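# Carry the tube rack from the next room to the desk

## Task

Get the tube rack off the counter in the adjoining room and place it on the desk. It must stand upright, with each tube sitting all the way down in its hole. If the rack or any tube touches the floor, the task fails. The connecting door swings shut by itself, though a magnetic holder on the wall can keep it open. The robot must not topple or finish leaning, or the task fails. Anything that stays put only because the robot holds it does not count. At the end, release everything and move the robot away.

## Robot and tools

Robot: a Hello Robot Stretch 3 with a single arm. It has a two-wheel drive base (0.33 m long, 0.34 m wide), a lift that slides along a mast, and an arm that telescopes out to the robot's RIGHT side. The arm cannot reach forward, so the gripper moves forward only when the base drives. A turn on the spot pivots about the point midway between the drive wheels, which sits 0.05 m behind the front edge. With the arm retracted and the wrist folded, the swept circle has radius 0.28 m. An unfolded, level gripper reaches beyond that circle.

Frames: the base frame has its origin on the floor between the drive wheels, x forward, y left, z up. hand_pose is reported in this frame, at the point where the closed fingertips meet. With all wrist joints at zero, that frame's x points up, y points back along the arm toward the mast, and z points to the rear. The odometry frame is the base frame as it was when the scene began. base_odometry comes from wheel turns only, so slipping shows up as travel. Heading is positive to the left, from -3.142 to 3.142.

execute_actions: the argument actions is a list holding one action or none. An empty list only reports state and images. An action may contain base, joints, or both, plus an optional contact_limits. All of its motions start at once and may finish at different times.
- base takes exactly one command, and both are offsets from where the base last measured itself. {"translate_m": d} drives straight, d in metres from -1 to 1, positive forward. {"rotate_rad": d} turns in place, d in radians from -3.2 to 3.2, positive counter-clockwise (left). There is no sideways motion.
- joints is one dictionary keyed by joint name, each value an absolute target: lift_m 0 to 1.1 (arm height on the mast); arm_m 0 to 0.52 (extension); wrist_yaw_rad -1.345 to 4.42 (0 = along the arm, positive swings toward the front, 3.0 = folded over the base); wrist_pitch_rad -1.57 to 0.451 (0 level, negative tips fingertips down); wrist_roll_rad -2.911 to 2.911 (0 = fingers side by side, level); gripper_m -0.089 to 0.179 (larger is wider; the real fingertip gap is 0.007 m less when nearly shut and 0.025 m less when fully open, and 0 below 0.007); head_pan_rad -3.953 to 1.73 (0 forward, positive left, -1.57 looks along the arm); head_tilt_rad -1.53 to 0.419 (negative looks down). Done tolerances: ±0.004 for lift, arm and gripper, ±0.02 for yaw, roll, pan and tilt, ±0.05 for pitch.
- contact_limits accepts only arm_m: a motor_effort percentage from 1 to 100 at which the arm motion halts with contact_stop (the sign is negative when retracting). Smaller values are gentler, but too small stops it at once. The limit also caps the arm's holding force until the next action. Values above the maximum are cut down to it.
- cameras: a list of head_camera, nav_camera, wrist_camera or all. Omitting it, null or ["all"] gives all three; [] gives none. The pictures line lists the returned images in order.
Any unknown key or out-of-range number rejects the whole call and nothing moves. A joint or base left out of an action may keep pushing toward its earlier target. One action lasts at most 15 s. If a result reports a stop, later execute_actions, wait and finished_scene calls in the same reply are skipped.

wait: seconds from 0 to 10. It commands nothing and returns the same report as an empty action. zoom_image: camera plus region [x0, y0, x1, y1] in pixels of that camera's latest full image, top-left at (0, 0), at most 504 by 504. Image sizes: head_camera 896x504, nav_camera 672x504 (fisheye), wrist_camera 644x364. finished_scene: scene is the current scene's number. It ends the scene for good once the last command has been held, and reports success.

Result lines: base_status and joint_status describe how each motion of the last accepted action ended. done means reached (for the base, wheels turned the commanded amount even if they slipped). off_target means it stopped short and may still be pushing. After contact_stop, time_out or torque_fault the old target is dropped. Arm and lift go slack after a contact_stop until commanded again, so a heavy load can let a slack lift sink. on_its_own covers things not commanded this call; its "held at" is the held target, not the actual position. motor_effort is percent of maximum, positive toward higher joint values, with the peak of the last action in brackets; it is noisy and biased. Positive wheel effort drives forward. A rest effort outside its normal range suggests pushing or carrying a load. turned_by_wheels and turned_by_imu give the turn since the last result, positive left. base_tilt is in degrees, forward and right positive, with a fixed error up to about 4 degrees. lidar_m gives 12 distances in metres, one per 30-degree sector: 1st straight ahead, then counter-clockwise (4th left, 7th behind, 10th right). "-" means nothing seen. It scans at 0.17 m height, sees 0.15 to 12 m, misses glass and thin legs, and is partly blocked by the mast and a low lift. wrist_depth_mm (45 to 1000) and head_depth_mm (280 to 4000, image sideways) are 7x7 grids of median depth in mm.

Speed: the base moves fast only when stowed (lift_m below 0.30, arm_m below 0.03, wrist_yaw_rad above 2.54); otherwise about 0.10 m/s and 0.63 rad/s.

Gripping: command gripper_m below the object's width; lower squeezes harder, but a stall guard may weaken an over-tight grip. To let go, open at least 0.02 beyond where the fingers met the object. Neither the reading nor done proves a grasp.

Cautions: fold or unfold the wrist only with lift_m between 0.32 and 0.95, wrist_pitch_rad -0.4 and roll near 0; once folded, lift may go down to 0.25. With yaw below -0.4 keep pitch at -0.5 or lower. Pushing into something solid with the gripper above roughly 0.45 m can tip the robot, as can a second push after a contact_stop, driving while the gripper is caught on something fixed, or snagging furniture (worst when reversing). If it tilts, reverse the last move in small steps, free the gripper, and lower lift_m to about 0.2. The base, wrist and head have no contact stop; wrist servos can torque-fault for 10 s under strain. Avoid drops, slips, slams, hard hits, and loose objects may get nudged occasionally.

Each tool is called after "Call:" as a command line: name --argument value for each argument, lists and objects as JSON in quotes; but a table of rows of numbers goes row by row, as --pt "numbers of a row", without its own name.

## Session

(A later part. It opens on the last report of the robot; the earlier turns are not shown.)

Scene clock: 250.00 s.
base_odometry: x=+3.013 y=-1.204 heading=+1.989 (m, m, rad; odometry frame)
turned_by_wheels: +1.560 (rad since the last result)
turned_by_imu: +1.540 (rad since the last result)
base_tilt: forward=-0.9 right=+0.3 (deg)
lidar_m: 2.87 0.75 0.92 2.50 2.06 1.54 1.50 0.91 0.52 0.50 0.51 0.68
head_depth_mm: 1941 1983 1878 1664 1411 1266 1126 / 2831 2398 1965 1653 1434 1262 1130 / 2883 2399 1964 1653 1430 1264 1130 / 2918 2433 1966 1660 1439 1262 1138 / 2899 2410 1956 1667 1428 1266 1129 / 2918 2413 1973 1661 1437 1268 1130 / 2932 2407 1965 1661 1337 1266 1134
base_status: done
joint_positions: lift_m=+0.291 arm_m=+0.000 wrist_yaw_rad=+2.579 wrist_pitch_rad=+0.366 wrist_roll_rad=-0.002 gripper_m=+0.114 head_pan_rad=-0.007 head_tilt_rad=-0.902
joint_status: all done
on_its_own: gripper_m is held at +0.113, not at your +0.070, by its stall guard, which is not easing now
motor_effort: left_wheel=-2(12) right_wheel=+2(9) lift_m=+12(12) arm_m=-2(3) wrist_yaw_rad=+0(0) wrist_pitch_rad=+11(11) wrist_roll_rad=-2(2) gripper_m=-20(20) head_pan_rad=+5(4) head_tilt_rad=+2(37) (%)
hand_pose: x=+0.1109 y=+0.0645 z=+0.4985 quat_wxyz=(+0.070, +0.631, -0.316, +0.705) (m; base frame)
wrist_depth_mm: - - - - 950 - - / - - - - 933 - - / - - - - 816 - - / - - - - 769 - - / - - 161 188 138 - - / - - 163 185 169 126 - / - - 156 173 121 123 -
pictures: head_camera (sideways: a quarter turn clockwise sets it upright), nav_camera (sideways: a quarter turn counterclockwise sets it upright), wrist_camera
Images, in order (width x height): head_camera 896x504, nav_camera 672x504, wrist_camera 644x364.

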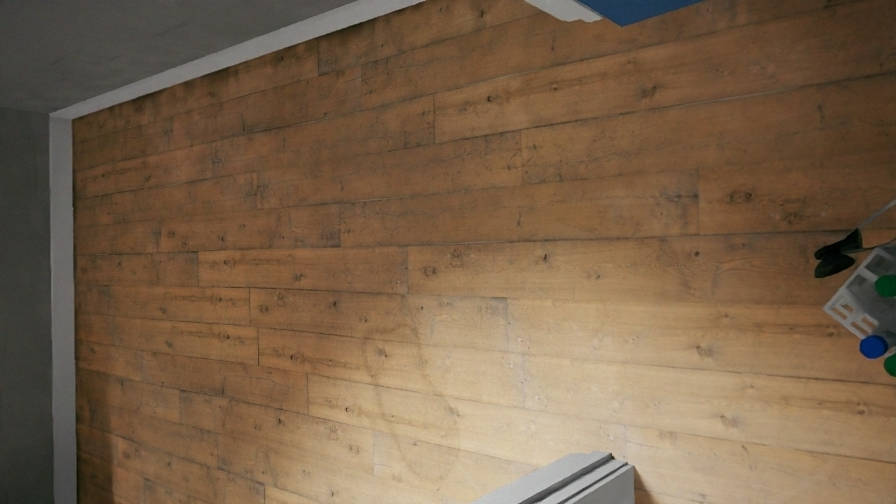

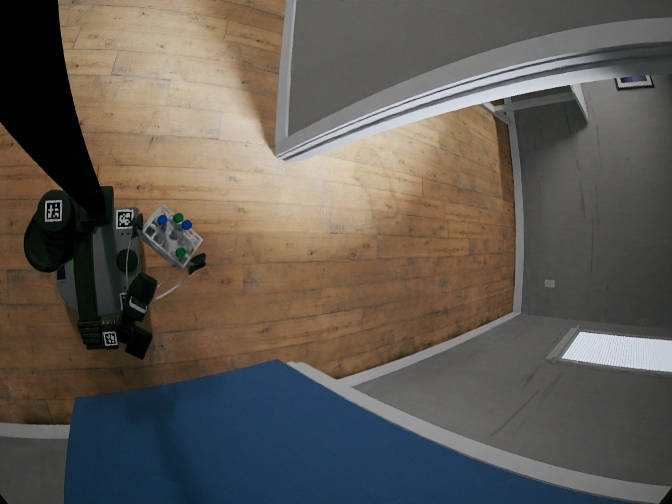

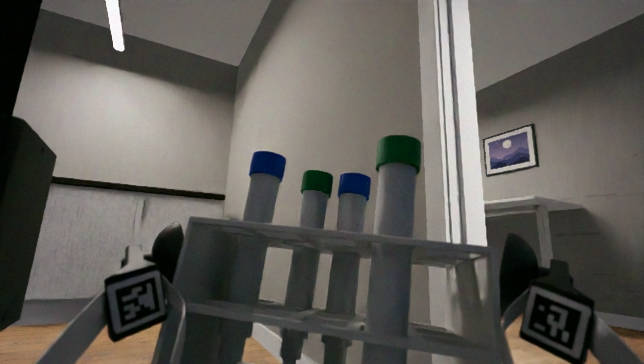

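Call:
execute_actions --actions '[{"base":{"translate_m":1.0}}]' --cameras '[]'

Call:
execute_actions --actions '[{"base":{"rotate_rad":0.6}}]' --cameras '[]'

Call:
execute_actions --actions '[{"base":{"translate_m":1.0}}]' --cameras '[]'

Call:
execute_actions --actions '[{"base":{"rotate_rad":0.97}}]' --cameras '[]'

Call:
execute_actions --actions '[{"base":{"translate_m":0.9},"joints":{"head_pan_rad":-1.57,"head_tilt_rad":-0.6}}]' --cameras '[]'

Call:
execute_actions --actions '[{"joints":{"lift_m":0.75,"wrist_yaw_rad":0}}]'

Scene clock: 264.87 s.
base_odometry: x=+2.607 y=-0.290 heading=+1.989 (m, m, rad; odometry frame)
turned_by_wheels: +0.000 (rad since the last result)
turned_by_imu: +0.006 (rad since the last result)
base_tilt: forward=-0.8 right=+0.4 (deg)
lidar_m: 2.27 2.27 3.14 0.86 0.48 2.56 2.40 0.68 0.59 0.69 0.73 1.02
head_depth_mm: 2015 2108 1903 1660 1436 1261 1129 / 2097 2315 1957 1657 1424 1262 1124 / 2078 2325 1963 1658 1431 1261 1125 / 2088 2317 1964 1663 1439 1265 1135 / 2075 2337 1962 1667 1432 1260 1130 / 2092 2321 1967 1662 1447 1260 1130 / 2084 2286 1975 1653 1439 1269 1132
base_status: done
joint_positions: lift_m=+0.291 arm_m=+0.000 wrist_yaw_rad=+2.579 wrist_pitch_rad=+0.366 wrist_roll_rad=-0.002 gripper_m=+0.114 head_pan_rad=-0.007 head_tilt_rad=-0.901
joint_status: not commanded
on_its_own: gripper_m is held at +0.113, not at your +0.070, by its stall guard, which is not easing now
motor_effort: left_wheel=-2(10) right_wheel=+1(8) lift_m=+12(13) arm_m=-2(3) wrist_yaw_rad=+2(2) wrist_pitch_rad=+11(11) wrist_roll_rad=-2(2) gripper_m=-20(20) head_pan_rad=+4(4) head_tilt_rad=+0(1) (%)
hand_pose: x=+0.1108 y=+0.0645 z=+0.4986 quat_wxyz=(+0.070, +0.631, -0.316, +0.705) (m; base frame)
wrist_depth_mm: 835 - - - - - - / 845 - - - - - - / 921 - - - - - - / - - - - - - - / - - 161 188 139 - - / - - 163 186 170 125 - / 977 - 156 173 121 122 -
pictures: none
No camera images: the call's "cameras" was empty. Leave "cameras" out to get every camera's image.

Scene clock: 266.43 s.
base_odometry: x=+2.607 y=-0.290 heading=+2.589 (m, m, rad; odometry frame)
turned_by_wheels: +0.600 (rad since the last result)
turned_by_imu: +0.594 (rad since the last result)
base_tilt: forward=-0.8 right=+0.3 (deg)
lidar_m: 2.26 3.12 0.70 0.46 2.53 1.92 0.63 0.59 0.69 0.74 1.11 2.28
head_depth_mm: 2079 2296 1954 1661 1435 1259 1126 / 2231 2370 1964 1653 1438 1262 1128 / 2367 2425 1961 1661 1428 1263 1127 / 2377 2345 1963 1661 1442 1262 1139 / 2708 2429 1967 1658 1433 1267 1132 / 2851 2426 1972 1672 1435 1263 1131 / 3017 2403 1962 1666 1445 1264 1132
base_status: done
joint_positions: lift_m=+0.291 arm_m=+0.000 wrist_yaw_rad=+2.579 wrist_pitch_rad=+0.366 wrist_roll_rad=-0.002 gripper_m=+0.114 head_pan_rad=-0.007 head_tilt_rad=-0.901
joint_status: not commanded
on_its_own: gripper_m is held at +0.113, not at your +0.070, by its stall guard, which is not easing now
motor_effort: left_wheel=-2(13) right_wheel=+1(8) lift_m=+12(13) arm_m=-2(3) wrist_yaw_rad=+0(2) wrist_pitch_rad=+11(11) wrist_roll_rad=-2(2) gripper_m=-20(20) head_pan_rad=+3(4) head_tilt_rad=+1(1) (%)
hand_pose: x=+0.1108 y=+0.0645 z=+0.4986 quat_wxyz=(+0.070, +0.631, -0.316, +0.705) (m; base frame)
wrist_depth_mm: - 555 796 - - - - / - 529 791 - - - - / - 511 791 - - - - / - 493 661 - - - - / - 473 161 189 138 - - / 472 - 163 186 170 125 - / - 438 156 173 121 122 -
pictures: none
No camera images: the call's "cameras" was empty. Leave "cameras" out to get every camera's image.

Scene clock: 271.53 s.
base_odometry: x=+1.756 y=+0.235 heading=+2.589 (m, m, rad; odometry frame)
turned_by_wheels: +0.000 (rad since the last result)
turned_by_imu: +0.006 (rad since the last result)
base_tilt: forward=-0.7 right=+0.3 (deg)
lidar_m: 1.26 2.20 2.49 1.35 1.07 1.05 1.54 1.30 1.28 1.39 1.49 1.47
head_depth_mm: 1351 1532 1759 1654 1431 1260 1127 / 1423 1631 1843 1661 1433 1262 1124 / 1516 1738 1908 1665 1432 1259 1130 / 1161 1433 1721 1671 1434 1264 1138 / 910 2041 1972 1622 1428 1266 1129 / 913 2216 1966 1657 1437 1263 1131 / 2028 2310 1971 1671 1436 1259 1129
base_status: done
joint_positions: lift_m=+0.291 arm_m=+0.000 wrist_yaw_rad=+2.579 wrist_pitch_rad=+0.366 wrist_roll_rad=-0.002 gripper_m=+0.114 head_pan_rad=-0.007 head_tilt_rad=-0.901
joint_status: not commanded
on_its_own: gripper_m is held at +0.113, not at your +0.070, by its stall guard, which is not easing now
motor_effort: left_wheel=-2(10) right_wheel=+2(8) lift_m=+12(12) arm_m=-2(3) wrist_yaw_rad=+2(1) wrist_pitch_rad=+11(11) wrist_roll_rad=-2(2) gripper_m=-19(21) head_pan_rad=+4(5) head_tilt_rad=+0(0) (%)
hand_pose: x=+0.1108 y=+0.0645 z=+0.4986 quat_wxyz=(+0.070, +0.631, -0.316, +0.705) (m; base frame)
wrist_depth_mm: - - - - - - - / - - - - - - - / - - - - - - - / - - - - - - - / - - 161 188 138 - - / - - 163 186 169 125 - / - - 156 173 121 122 -
pictures: none
No camera images: the call's "cameras" was empty. Leave "cameras" out to get every camera's image.

Scene clock: 273.47 s.
base_odometry: x=+1.756 y=+0.235 heading=-2.725 (m, m, rad; odometry frame)
turned_by_wheels: +0.970 (rad since the last result)
turned_by_imu: +0.959 (rad since the last result)
base_tilt: forward=-0.8 right=+0.3 (deg)
lidar_m: 2.49 1.45 1.09 1.05 1.55 1.32 1.28 1.35 1.52 1.47 1.26 2.16
head_depth_mm: 2291 2410 1962 1657 1431 1259 1128 / 2282 2414 1948 1653 1431 1261 1131 / 2289 2406 1958 1664 1431 1268 1130 / 2291 2410 1956 1656 1434 1264 1140 / 2279 2411 1962 1656 1432 1269 1128 / 2302 2420 1960 1663 1434 1260 1131 / 2277 2412 1964 1661 1429 1267 1128
base_status: done
joint_positions: lift_m=+0.291 arm_m=+0.000 wrist_yaw_rad=+2.579 wrist_pitch_rad=+0.366 wrist_roll_rad=-0.002 gripper_m=+0.114 head_pan_rad=-0.007 head_tilt_rad=-0.901
joint_status: not commanded
on_its_own: gripper_m is held at +0.113, not at your +0.070, by its stall guard, which is not easing now
motor_effort: left_wheel=-2(13) right_wheel=+1(9) lift_m=+12(13) arm_m=-3(3) wrist_yaw_rad=+1(1) wrist_pitch_rad=+11(11) wrist_roll_rad=-2(2) gripper_m=-20(20) head_pan_rad=+4(4) head_tilt_rad=+1(1) (%)
hand_pose: x=+0.1108 y=+0.0645 z=+0.4986 quat_wxyz=(+0.070, +0.631, -0.316, +0.705) (m; base frame)
wrist_depth_mm: - - - - - - - / - - - - - - - / - - - - - - - / 946 - - - - - - / 914 981 161 189 139 - - / 909 - 163 185 170 125 - / - 925 156 173 121 122 -
pictures: none
No camera images: the call's "cameras" was empty. Leave "cameras" out to get every camera's image.

Scene clock: 278.30 s.
base_odometry: x=+0.933 y=-0.130 heading=-2.725 (m, m, rad; odometry frame)
turned_by_wheels: +0.000 (rad since the last result)
turned_by_imu: +0.006 (rad since the last result)
base_tilt: forward=-0.8 right=+0.3 (deg)
lidar_m: 1.59 1.40 1.05 1.02 1.07 1.49 2.18 2.06 1.55 1.08 1.49 1.64
head_depth_mm: 1273 1398 850 1769 1811 1477 1251 / 1271 1343 853 1744 1812 1482 1252 / 1268 1346 857 1704 1703 1439 1257 / 1273 1336 858 1778 1822 1482 1258 / 1272 1349 864 1774 1820 1490 1258 / 1283 1352 869 1769 1837 1493 1263 / 1278 1353 872 1773 1839 1492 1259
base_status: done
joint_positions: lift_m=+0.291 arm_m=+0.000 wrist_yaw_rad=+2.579 wrist_pitch_rad=+0.366 wrist_roll_rad=-0.002 gripper_m=+0.114 head_pan_rad=-1.563 head_tilt_rad=-0.606
joint_status: all done
on_its_own: gripper_m is held at +0.113, not at your +0.070, by its stall guard, which is not easing now
motor_effort: left_wheel=-2(10) right_wheel=+1(8) lift_m=+13(12) arm_m=-2(3) wrist_yaw_rad=+1(1) wrist_pitch_rad=+11(11) wrist_roll_rad=-2(2) gripper_m=-20(19) head_pan_rad=-5(53) head_tilt_rad=+4(31) (%)
hand_pose: x=+0.1108 y=+0.0645 z=+0.4986 quat_wxyz=(+0.070, +0.631, -0.316, +0.705) (m; base frame)
wrist_depth_mm: 973 - - - - - - / 921 - - - - - - / 945 - - - - - - / 911 - - - - - - / 883 956 161 189 138 - - / 869 - 163 186 169 126 - / 834 886 156 173 121 122 -
pictures: none
No camera images: the call's "cameras" was empty. Leave "cameras" out to get every camera's image.

Scene clock: 283.30 s.
base_odometry: x=+0.933 y=-0.130 heading=-2.725 (m, m, rad; odometry frame)
turned_by_wheels: +0.000 (rad since the last result)
turned_by_imu: +0.000 (rad since the last result)
base_tilt: forward=-0.8 right=+0.3 (deg)
lidar_m: 1.59 1.40 1.05 1.02 1.07 1.49 2.17 2.06 1.55 1.08 1.49 1.64
head_depth_mm: 1271 1405 851 1769 1802 1478 1251 / 1271 1340 853 1775 1839 1470 1257 / 1274 1343 857 1660 465 1367 - / 1276 1341 859 1741 491 1433 1257 / 1279 1348 863 1772 1714 1454 1260 / 1279 1356 865 1770 1811 1491 1257 / 1275 1350 868 1781 1832 1491 1260
base_status: not commanded
joint_positions: lift_m=+0.749 arm_m=+0.000 wrist_yaw_rad=+0.002 wrist_pitch_rad=+0.366 wrist_roll_rad=-0.002 gripper_m=+0.114 head_pan_rad=-1.563 head_tilt_rad=-0.606
joint_status: all done
on_its_own: gripper_m is held at +0.113, not at your +0.070, by its stall guard, which is not easing now
motor_effort: left_wheel=-3(3) right_wheel=+2(2) lift_m=+38(40) arm_m=-2(2) wrist_yaw_rad=-1(3) wrist_pitch_rad=+11(11) wrist_roll_rad=-2(2) gripper_m=-20(20) head_pan_rad=-5(4) head_tilt_rad=+4(4) (%)
hand_pose: x=-0.0209 y=-0.3931 z=+0.9573 quat_wxyz=(+0.696, -0.128, -0.694, +0.129) (m; base frame)
wrist_depth_mm: - - - - - - - / - - - - - - - / - - - - - - - / - - - - - - - / - - 161 189 138 - - / - - 163 185 169 126 - / - - 156 173 121 122 -
pictures: head_camera (sideways: a quarter turn clockwise sets it upright), nav_camera (sideways: a quarter turn counterclockwise sets it upright), wrist_camera
Images, in order (width x height): head_camera 896x504, nav_camera 672x504, wrist_camera 644x364.

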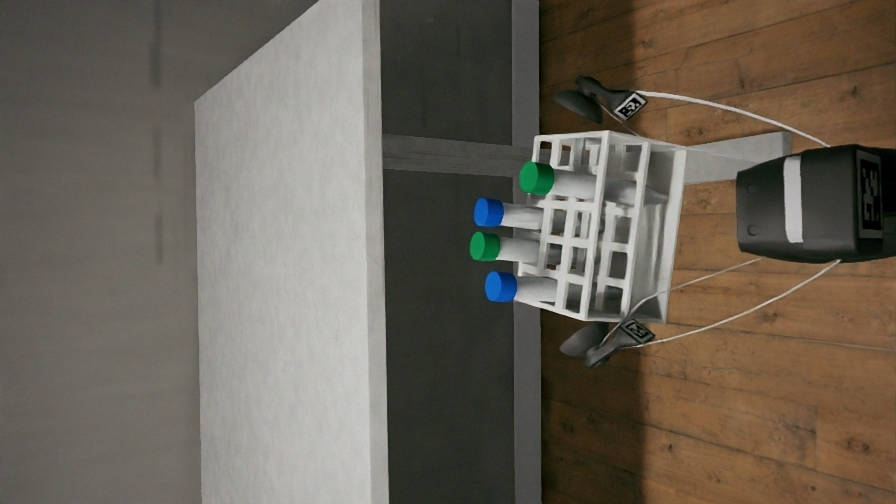

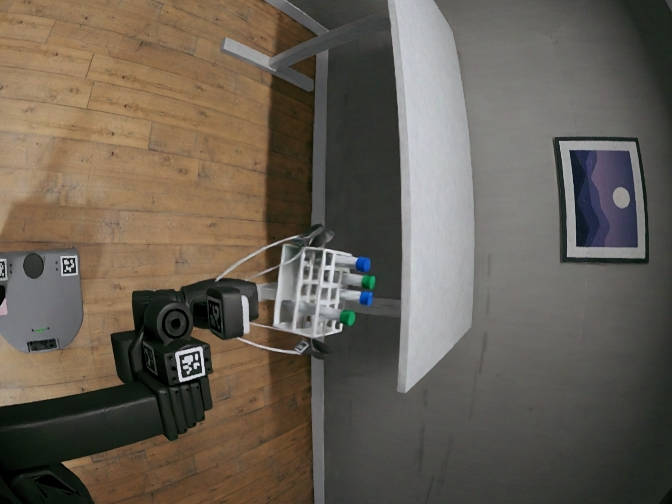

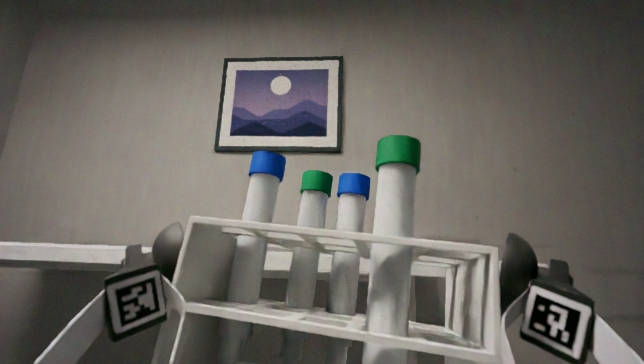

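Call:
execute_actions --actions '[{"joints":{"lift_m":0.93,"arm_m":0.15}}]' --cameras '[]'

Call:
execute_actions --actions '[{"joints":{"arm_m":0.45,"head_tilt_rad":-0.4}}]' --cameras '[]'

Call:
execute_actions --actions '[{"joints":{"wrist_pitch_rad":0.1}}]'

Scene clock: 293.60 s.
base_odometry: x=+0.933 y=-0.130 heading=-2.725 (m, m, rad; odometry frame)
turned_by_wheels: +0.000 (rad since the last result)
turned_by_imu: +0.000 (rad since the last result)
base_tilt: forward=-0.8 right=+0.4 (deg)
lidar_m: 1.59 1.41 1.05 1.02 1.07 1.49 2.18 2.07 1.54 1.08 1.49 1.64
head_depth_mm: 1274 1400 852 - - 1488 1247 / 1274 1345 854 - - 1473 1251 / 1279 1344 502 - - 1446 1250 / 1277 521 534 - 1758 1492 1256 / 1276 1342 660 1768 1817 1491 1261 / 1271 1348 865 1770 1824 1484 1257 / 1268 1349 871 1773 1839 1487 1263
base_status: not commanded
joint_positions: lift_m=+0.929 arm_m=+0.150 wrist_yaw_rad=+0.001 wrist_pitch_rad=+0.367 wrist_roll_rad=-0.002 gripper_m=+0.114 head_pan_rad=-1.563 head_tilt_rad=-0.606
joint_status: all done
on_its_own: gripper_m is held at +0.113, not at your +0.070, by its stall guard, which is not easing now
motor_effort: left_wheel=-3(3) right_wheel=+2(1) lift_m=+39(40) arm_m=+3(4) wrist_yaw_rad=+0(2) wrist_pitch_rad=+11(11) wrist_roll_rad=-2(2) gripper_m=-19(20) head_pan_rad=-4(5) head_tilt_rad=+3(4) (%)
hand_pose: x=-0.0212 y=-0.5426 z=+1.1373 quat_wxyz=(+0.696, -0.128, -0.694, +0.129) (m; base frame)
wrist_depth_mm: - - - - - - - / - - - - - - - / - - - - - - - / - - - - - - - / - - 161 188 139 - - / - - 162 186 169 125 - / 662 541 156 172 121 122 -
pictures: none
No camera images: the call's "cameras" was empty. Leave "cameras" out to get every camera's image.

Scene clock: 297.03 s.
base_odometry: x=+0.933 y=-0.130 heading=-2.725 (m, m, rad; odometry frame)
turned_by_wheels: +0.000 (rad since the last result)
turned_by_imu: +0.000 (rad since the last result)
base_tilt: forward=-0.8 right=+0.3 (deg)
lidar_m: 1.59 1.40 1.06 1.02 1.07 1.49 2.18 2.06 1.55 1.08 1.50 1.64
head_depth_mm: 1274 1361 1459 1083 - 1765 1419 / 1273 1368 1435 - 1725 1771 1427 / 1277 1367 1441 - 1679 1608 1395 / 1268 1378 818 863 1723 1779 1432 / 1261 1368 1426 921 1736 1791 1439 / 1266 1369 1447 927 1732 1772 1431 / 1263 1376 1443 932 1741 1780 1439
base_status: not commanded
joint_positions: lift_m=+0.929 arm_m=+0.450 wrist_yaw_rad=+0.000 wrist_pitch_rad=+0.367 wrist_roll_rad=-0.002 gripper_m=+0.114 head_pan_rad=-1.563 head_tilt_rad=-0.409
joint_status: all done
on_its_own: gripper_m is held at +0.113, not at your +0.070, by its stall guard, which is not easing now
motor_effort: left_wheel=-3(2) right_wheel=+1(1) lift_m=+38(38) arm_m=+3(6) wrist_yaw_rad=+0(0) wrist_pitch_rad=+11(11) wrist_roll_rad=-2(2) gripper_m=-21(20) head_pan_rad=-4(5) head_tilt_rad=+5(27) (%)
hand_pose: x=-0.0212 y=-0.8426 z=+1.1373 quat_wxyz=(+0.696, -0.129, -0.694, +0.129) (m; base frame)
wrist_depth_mm: - - 978 968 949 919 909 / - - 954 919 909 902 872 / 969 954 903 895 883 862 854 / 932 914 870 867 841 832 809 / 903 884 161 188 139 794 788 / 878 - 163 186 170 125 763 / 661 535 156 173 121 122 739
pictures: none
No camera images: the call's "cameras" was empty. Leave "cameras" out to get every camera's image.

Scene clock: 298.00 s.
base_odometry: x=+0.933 y=-0.130 heading=-2.725 (m, m, rad; odometry frame)
turned_by_wheels: +0.000 (rad since the last result)
turned_by_imu: +0.000 (rad since the last result)
base_tilt: forward=-0.8 right=+0.3 (deg)
lidar_m: 1.59 1.40 1.05 1.02 1.07 1.49 2.18 2.06 1.55 1.08 1.49 1.64
head_depth_mm: 1277 1366 1459 1080 - 1768 1417 / 1280 1363 1438 - 1725 1761 1418 / 1274 1361 1457 - 1685 1609 1402 / 1272 1367 1442 842 1727 1773 1436 / 1260 1373 1443 867 1723 1775 1429 / 1263 1370 1435 924 1739 1791 1433 / 1264 1373 1445 931 1746 1779 1446
base_status: not commanded
joint_positions: lift_m=+0.929 arm_m=+0.450 wrist_yaw_rad=+0.000 wrist_pitch_rad=+0.072 wrist_roll_rad=-0.002 gripper_m=+0.114 head_pan_rad=-1.563 head_tilt_rad=-0.409
joint_status: all done
on_its_own: gripper_m is held at +0.113, not at your +0.070, by its stall guard, which is not easing now
motor_effort: left_wheel=-2(2) right_wheel=+2(1) lift_m=+38(38) arm_m=+4(3) wrist_yaw_rad=+0(1) wrist_pitch_rad=+10(11) wrist_roll_rad=-2(2) gripper_m=-21(19) head_pan_rad=-4(5) head_tilt_rad=+5(4) (%)
hand_pose: x=-0.0213 y=-0.8520 z=+1.0623 quat_wxyz=(+0.708, -0.025, -0.706, +0.025) (m; base frame)
wrist_depth_mm: 870 836 797 811 781 773 760 / 877 857 846 806 794 775 766 / 880 864 845 835 794 794 764 / 893 867 852 816 807 795 778 / 623 717 161 189 138 804 787 / 374 - 163 185 169 126 795 / 285 244 156 171 121 122 305
pictures: head_camera (sideways: a quarter turn clockwise sets it upright), nav_camera (sideways: a quarter turn counterclockwise sets it upright), wrist_camera
Images, in order (width x height): head_camera 896x504, nav_camera 672x504, wrist_camera 644x364.

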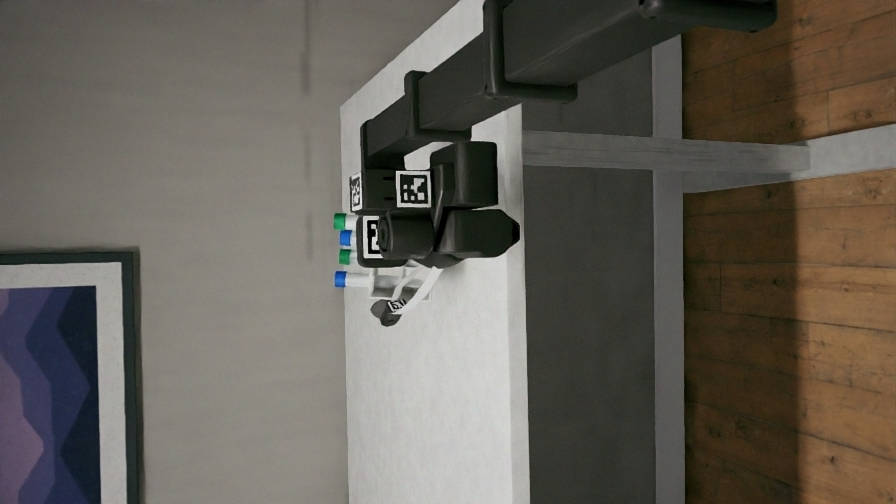

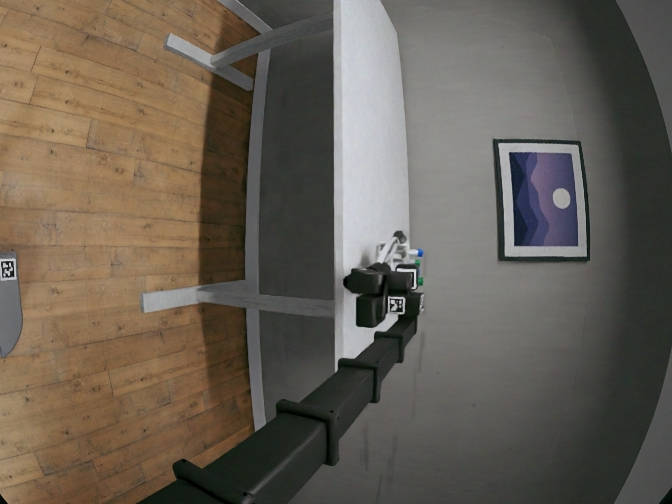

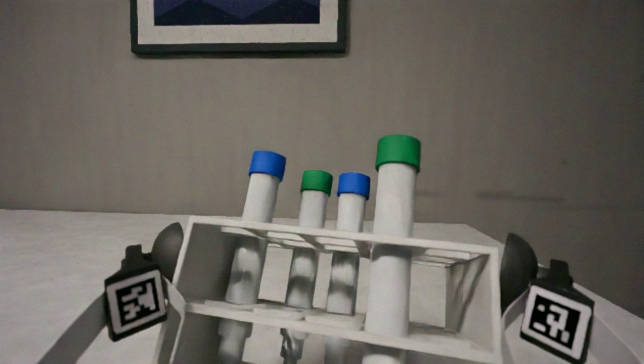

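Call:
execute_actions --actions '[{"joints":{"lift_m":0.89}}]' --cameras '["wrist_camera"]'

Call:
execute_actions --actions '[{"joints":{"lift_m":0.872}}]' --cameras '["wrist_camera"]'

Scene clock: 303.33 s.
base_odometry: x=+0.933 y=-0.130 heading=-2.725 (m, m, rad; odometry frame)
turned_by_wheels: +0.000 (rad since the last result)
turned_by_imu: +0.000 (rad since the last result)
base_tilt: forward=-0.8 right=+0.3 (deg)
lidar_m: 1.59 1.40 1.05 1.02 1.07 1.49 2.18 2.07 1.55 1.08 1.49 1.64
head_depth_mm: 1279 1366 1464 901 - - 1383 / 1272 1358 1433 1045 1694 1761 1424 / 1279 1365 1434 - 1685 1609 1395 / 1276 1366 1441 850 1761 1785 1421 / 1259 1367 1443 869 1731 1789 1427 / 1266 1372 1448 928 1729 1796 1439 / 1263 1373 1443 934 1738 1797 1448
base_status: not commanded
joint_positions: lift_m=+0.891 arm_m=+0.450 wrist_yaw_rad=+0.000 wrist_pitch_rad=+0.074 wrist_roll_rad=-0.003 gripper_m=+0.114 head_pan_rad=-1.563 head_tilt_rad=-0.409
joint_status: all done
on_its_own: gripper_m is held at +0.113, not at your +0.070, by its stall guard, which is not easing now
motor_effort: left_wheel=-3(3) right_wheel=+1(1) lift_m=+12(36) arm_m=+4(4) wrist_yaw_rad=+1(0) wrist_pitch_rad=+8(10) wrist_roll_rad=-2(2) gripper_m=-20(19) head_pan_rad=-4(5) head_tilt_rad=+5(4) (%)
hand_pose: x=-0.0213 y=-0.8520 z=+1.0244 quat_wxyz=(+0.708, -0.026, -0.705, +0.026) (m; base frame)
wrist_depth_mm: 863 854 800 796 782 767 750 / 885 861 840 806 794 782 765 / 896 862 844 826 780 785 766 / 900 880 849 193 789 801 786 / 474 479 163 187 130 623 792 / 286 - 161 180 164 125 315 / 216 191 162 177 121 132 234
pictures: wrist_camera
Images, in order (width x height): wrist_camera 644x364.

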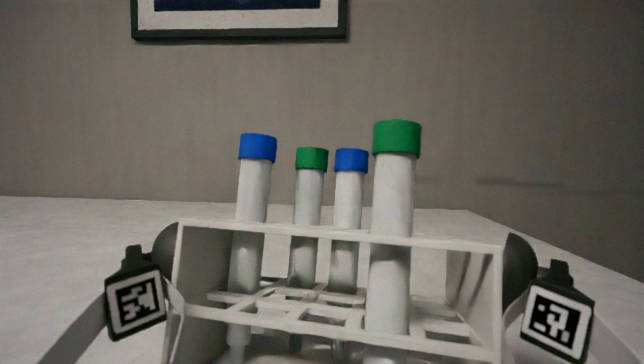

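Scene clock: 304.23 s.
base_odometry: x=+0.933 y=-0.130 heading=-2.725 (m, m, rad; odometry frame)
turned_by_wheels: +0.000 (rad since the last result)
turned_by_imu: +0.000 (rad since the last result)
base_tilt: forward=-0.8 right=+0.3 (deg)
lidar_m: 1.59 1.40 1.05 1.02 1.07 1.49 2.18 2.07 1.54 1.07 1.49 1.63
head_depth_mm: 1275 1364 1465 902 1682 - 1405 / 1277 1364 1441 1040 1252 1738 1424 / 1279 1368 1444 1048 1706 1616 1393 / 1265 1368 1444 857 1750 1764 1425 / 1265 1374 1441 925 1742 1784 1435 / 1259 1375 1443 932 1737 1773 1440 / 1269 1376 1448 935 1741 1791 1444
base_status: not commanded
joint_positions: lift_m=+0.873 arm_m=+0.450 wrist_yaw_rad=+0.000 wrist_pitch_rad=+0.085 wrist_roll_rad=-0.007 gripper_m=+0.114 head_pan_rad=-1.563 head_tilt_rad=-0.408
joint_status: all done
on_its_own: gripper_m is held at +0.113, not at your +0.070, by its stall guard, which is not easing now
motor_effort: left_wheel=-2(3) right_wheel=+1(2) lift_m=+11(12) arm_m=+2(3) wrist_yaw_rad=+0(0) wrist_pitch_rad=+5(9) wrist_roll_rad=+0(2) gripper_m=-14(19) head_pan_rad=-3(4) head_tilt_rad=+5(6) (%)
hand_pose: x=-0.0213 y=-0.8522 z=+1.0093 quat_wxyz=(+0.709, -0.030, -0.704, +0.030) (m; base frame)
wrist_depth_mm: 873 847 811 800 786 774 757 / 883 865 843 817 795 788 767 / 890 863 845 826 801 782 769 / 890 876 845 187 805 782 776 / 418 434 162 178 133 458 777 / 250 274 157 180 152 138 281 / 189 171 159 170 135 151 199
pictures: wrist_camera
Images, in order (width x height): wrist_camera 644x364.

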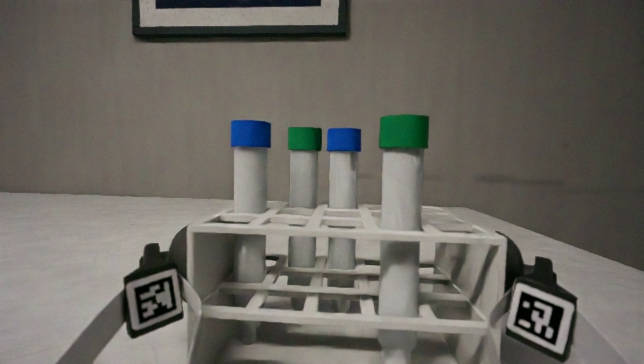

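Call:
execute_actions --actions '[{"joints":{"gripper_m":0.179}}]' --cameras '[]'

Call:
execute_actions --actions '[{"joints":{"arm_m":0.2}}]' --cameras '["wrist_camera","head_camera"]'

Call:
finished_scene --scene 1

Scene clock: 313.17 s.
base_odometry: x=+0.933 y=-0.130 heading=-2.725 (m, m, rad; odometry frame)
turned_by_wheels: +0.000 (rad since the last result)
turned_by_imu: +0.000 (rad since the last result)
base_tilt: forward=-0.7 right=+0.3 (deg)
lidar_m: 1.60 1.40 1.05 1.02 1.07 1.49 2.18 2.06 1.55 1.08 1.50 1.64
head_depth_mm: 1278 1364 1473 902 1688 - 1406 / 1281 1368 1434 1039 1248 1730 1428 / 1275 1363 1441 895 1699 1611 1402 / 1274 1371 1430 856 1744 1786 1435 / 1258 1367 1442 920 1730 1777 1439 / 1265 1368 1445 928 1731 1797 1439 / 1265 1371 1440 935 1738 1787 1441
base_status: not commanded
joint_positions: lift_m=+0.873 arm_m=+0.450 wrist_yaw_rad=+0.000 wrist_pitch_rad=+0.083 wrist_roll_rad=-0.007 gripper_m=+0.179 head_pan_rad=-1.563 head_tilt_rad=-0.408
joint_status: all done
motor_effort: left_wheel=-1(1) right_wheel=+1(2) lift_m=+11(11) arm_m=+2(2) wrist_yaw_rad=+0(0) wrist_pitch_rad=+5(6) wrist_roll_rad=+0(0) gripper_m=+0(84) head_pan_rad=-5(4) head_tilt_rad=+4(4) (%)
hand_pose: x=-0.0213 y=-0.8522 z=+1.0087 quat_wxyz=(+0.709, -0.029, -0.704, +0.029) (m; base frame)
wrist_depth_mm: 877 853 813 793 793 767 754 / 881 865 825 808 798 787 756 / 897 882 849 822 796 781 766 / 898 871 856 189 795 795 763 / 409 455 156 190 135 419 781 / 248 - 155 181 150 153 304 / - 179 158 168 137 151 -
pictures: none
No camera images: the call's "cameras" was empty. Leave "cameras" out to get every camera's image.

Scene clock: 316.23 s.
base_odometry: x=+0.933 y=-0.130 heading=-2.725 (m, m, rad; odometry frame)
turned_by_wheels: +0.000 (rad since the last result)
turned_by_imu: +0.000 (rad since the last result)
base_tilt: forward=-0.8 right=+0.3 (deg)
lidar_m: 1.59 1.40 1.05 1.02 1.07 1.49 2.18 2.06 1.55 1.07 1.50 1.64
head_depth_mm: 1276 1369 1471 907 1700 - 1383 / 1277 1370 1437 908 - - 1379 / 1280 1364 1444 867 1016 - 1387 / 1276 1368 1449 856 1704 1735 1433 / 1262 1372 1442 924 1749 1796 1437 / 1269 1363 1441 929 1717 1783 1442 / 1263 1373 1450 933 1738 1799 1443
base_status: not commanded
joint_positions: lift_m=+0.873 arm_m=+0.200 wrist_yaw_rad=+0.000 wrist_pitch_rad=+0.081 wrist_roll_rad=-0.007 gripper_m=+0.179 head_pan_rad=-1.563 head_tilt_rad=-0.408
joint_status: all done
motor_effort: left_wheel=-2(2) right_wheel=+1(2) lift_m=+11(11) arm_m=-2(3) wrist_yaw_rad=+0(1) wrist_pitch_rad=+6(6) wrist_roll_rad=+0(0) gripper_m=-1(0) head_pan_rad=-4(4) head_tilt_rad=+4(5) (%)
hand_pose: x=-0.0213 y=-0.6026 z=+1.0083 quat_wxyz=(+0.709, -0.028, -0.704, +0.029) (m; base frame)
wrist_depth_mm: - - - - - - 994 / - - - - - - - / - - - - - - - / - - - 442 - - - / 412 454 434 389 408 482 - / 303 - 294 289 282 277 305 / - - - - - - -
pictures: head_camera (sideways: a quarter turn clockwise sets it upright), wrist_camera
Images, in order (width x height): head_camera 896x504, wrist_camera 644x364.

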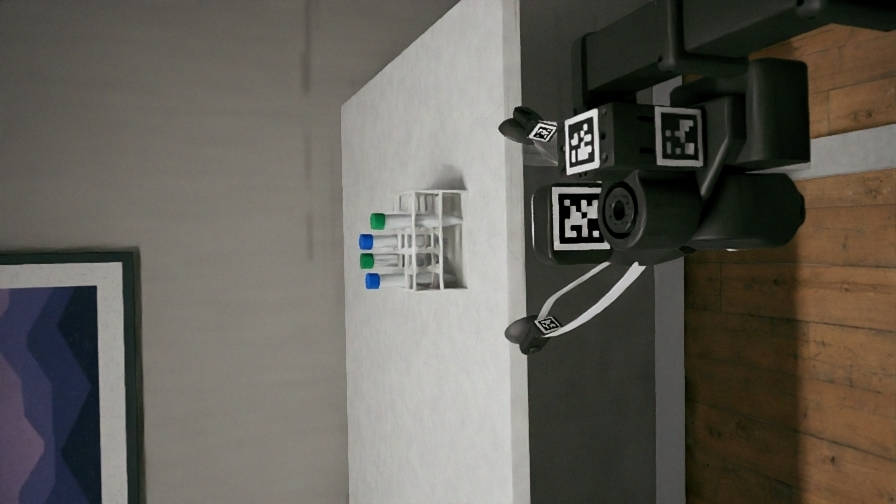

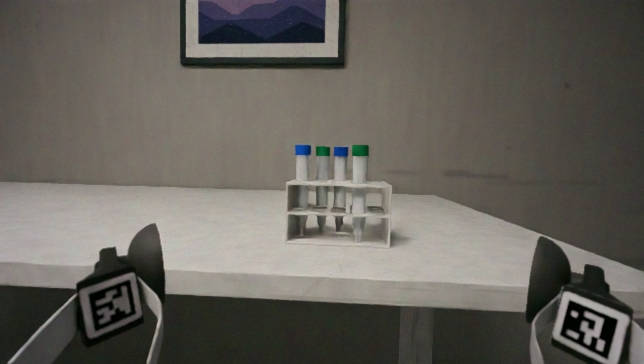

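The scene is finished: the task was done.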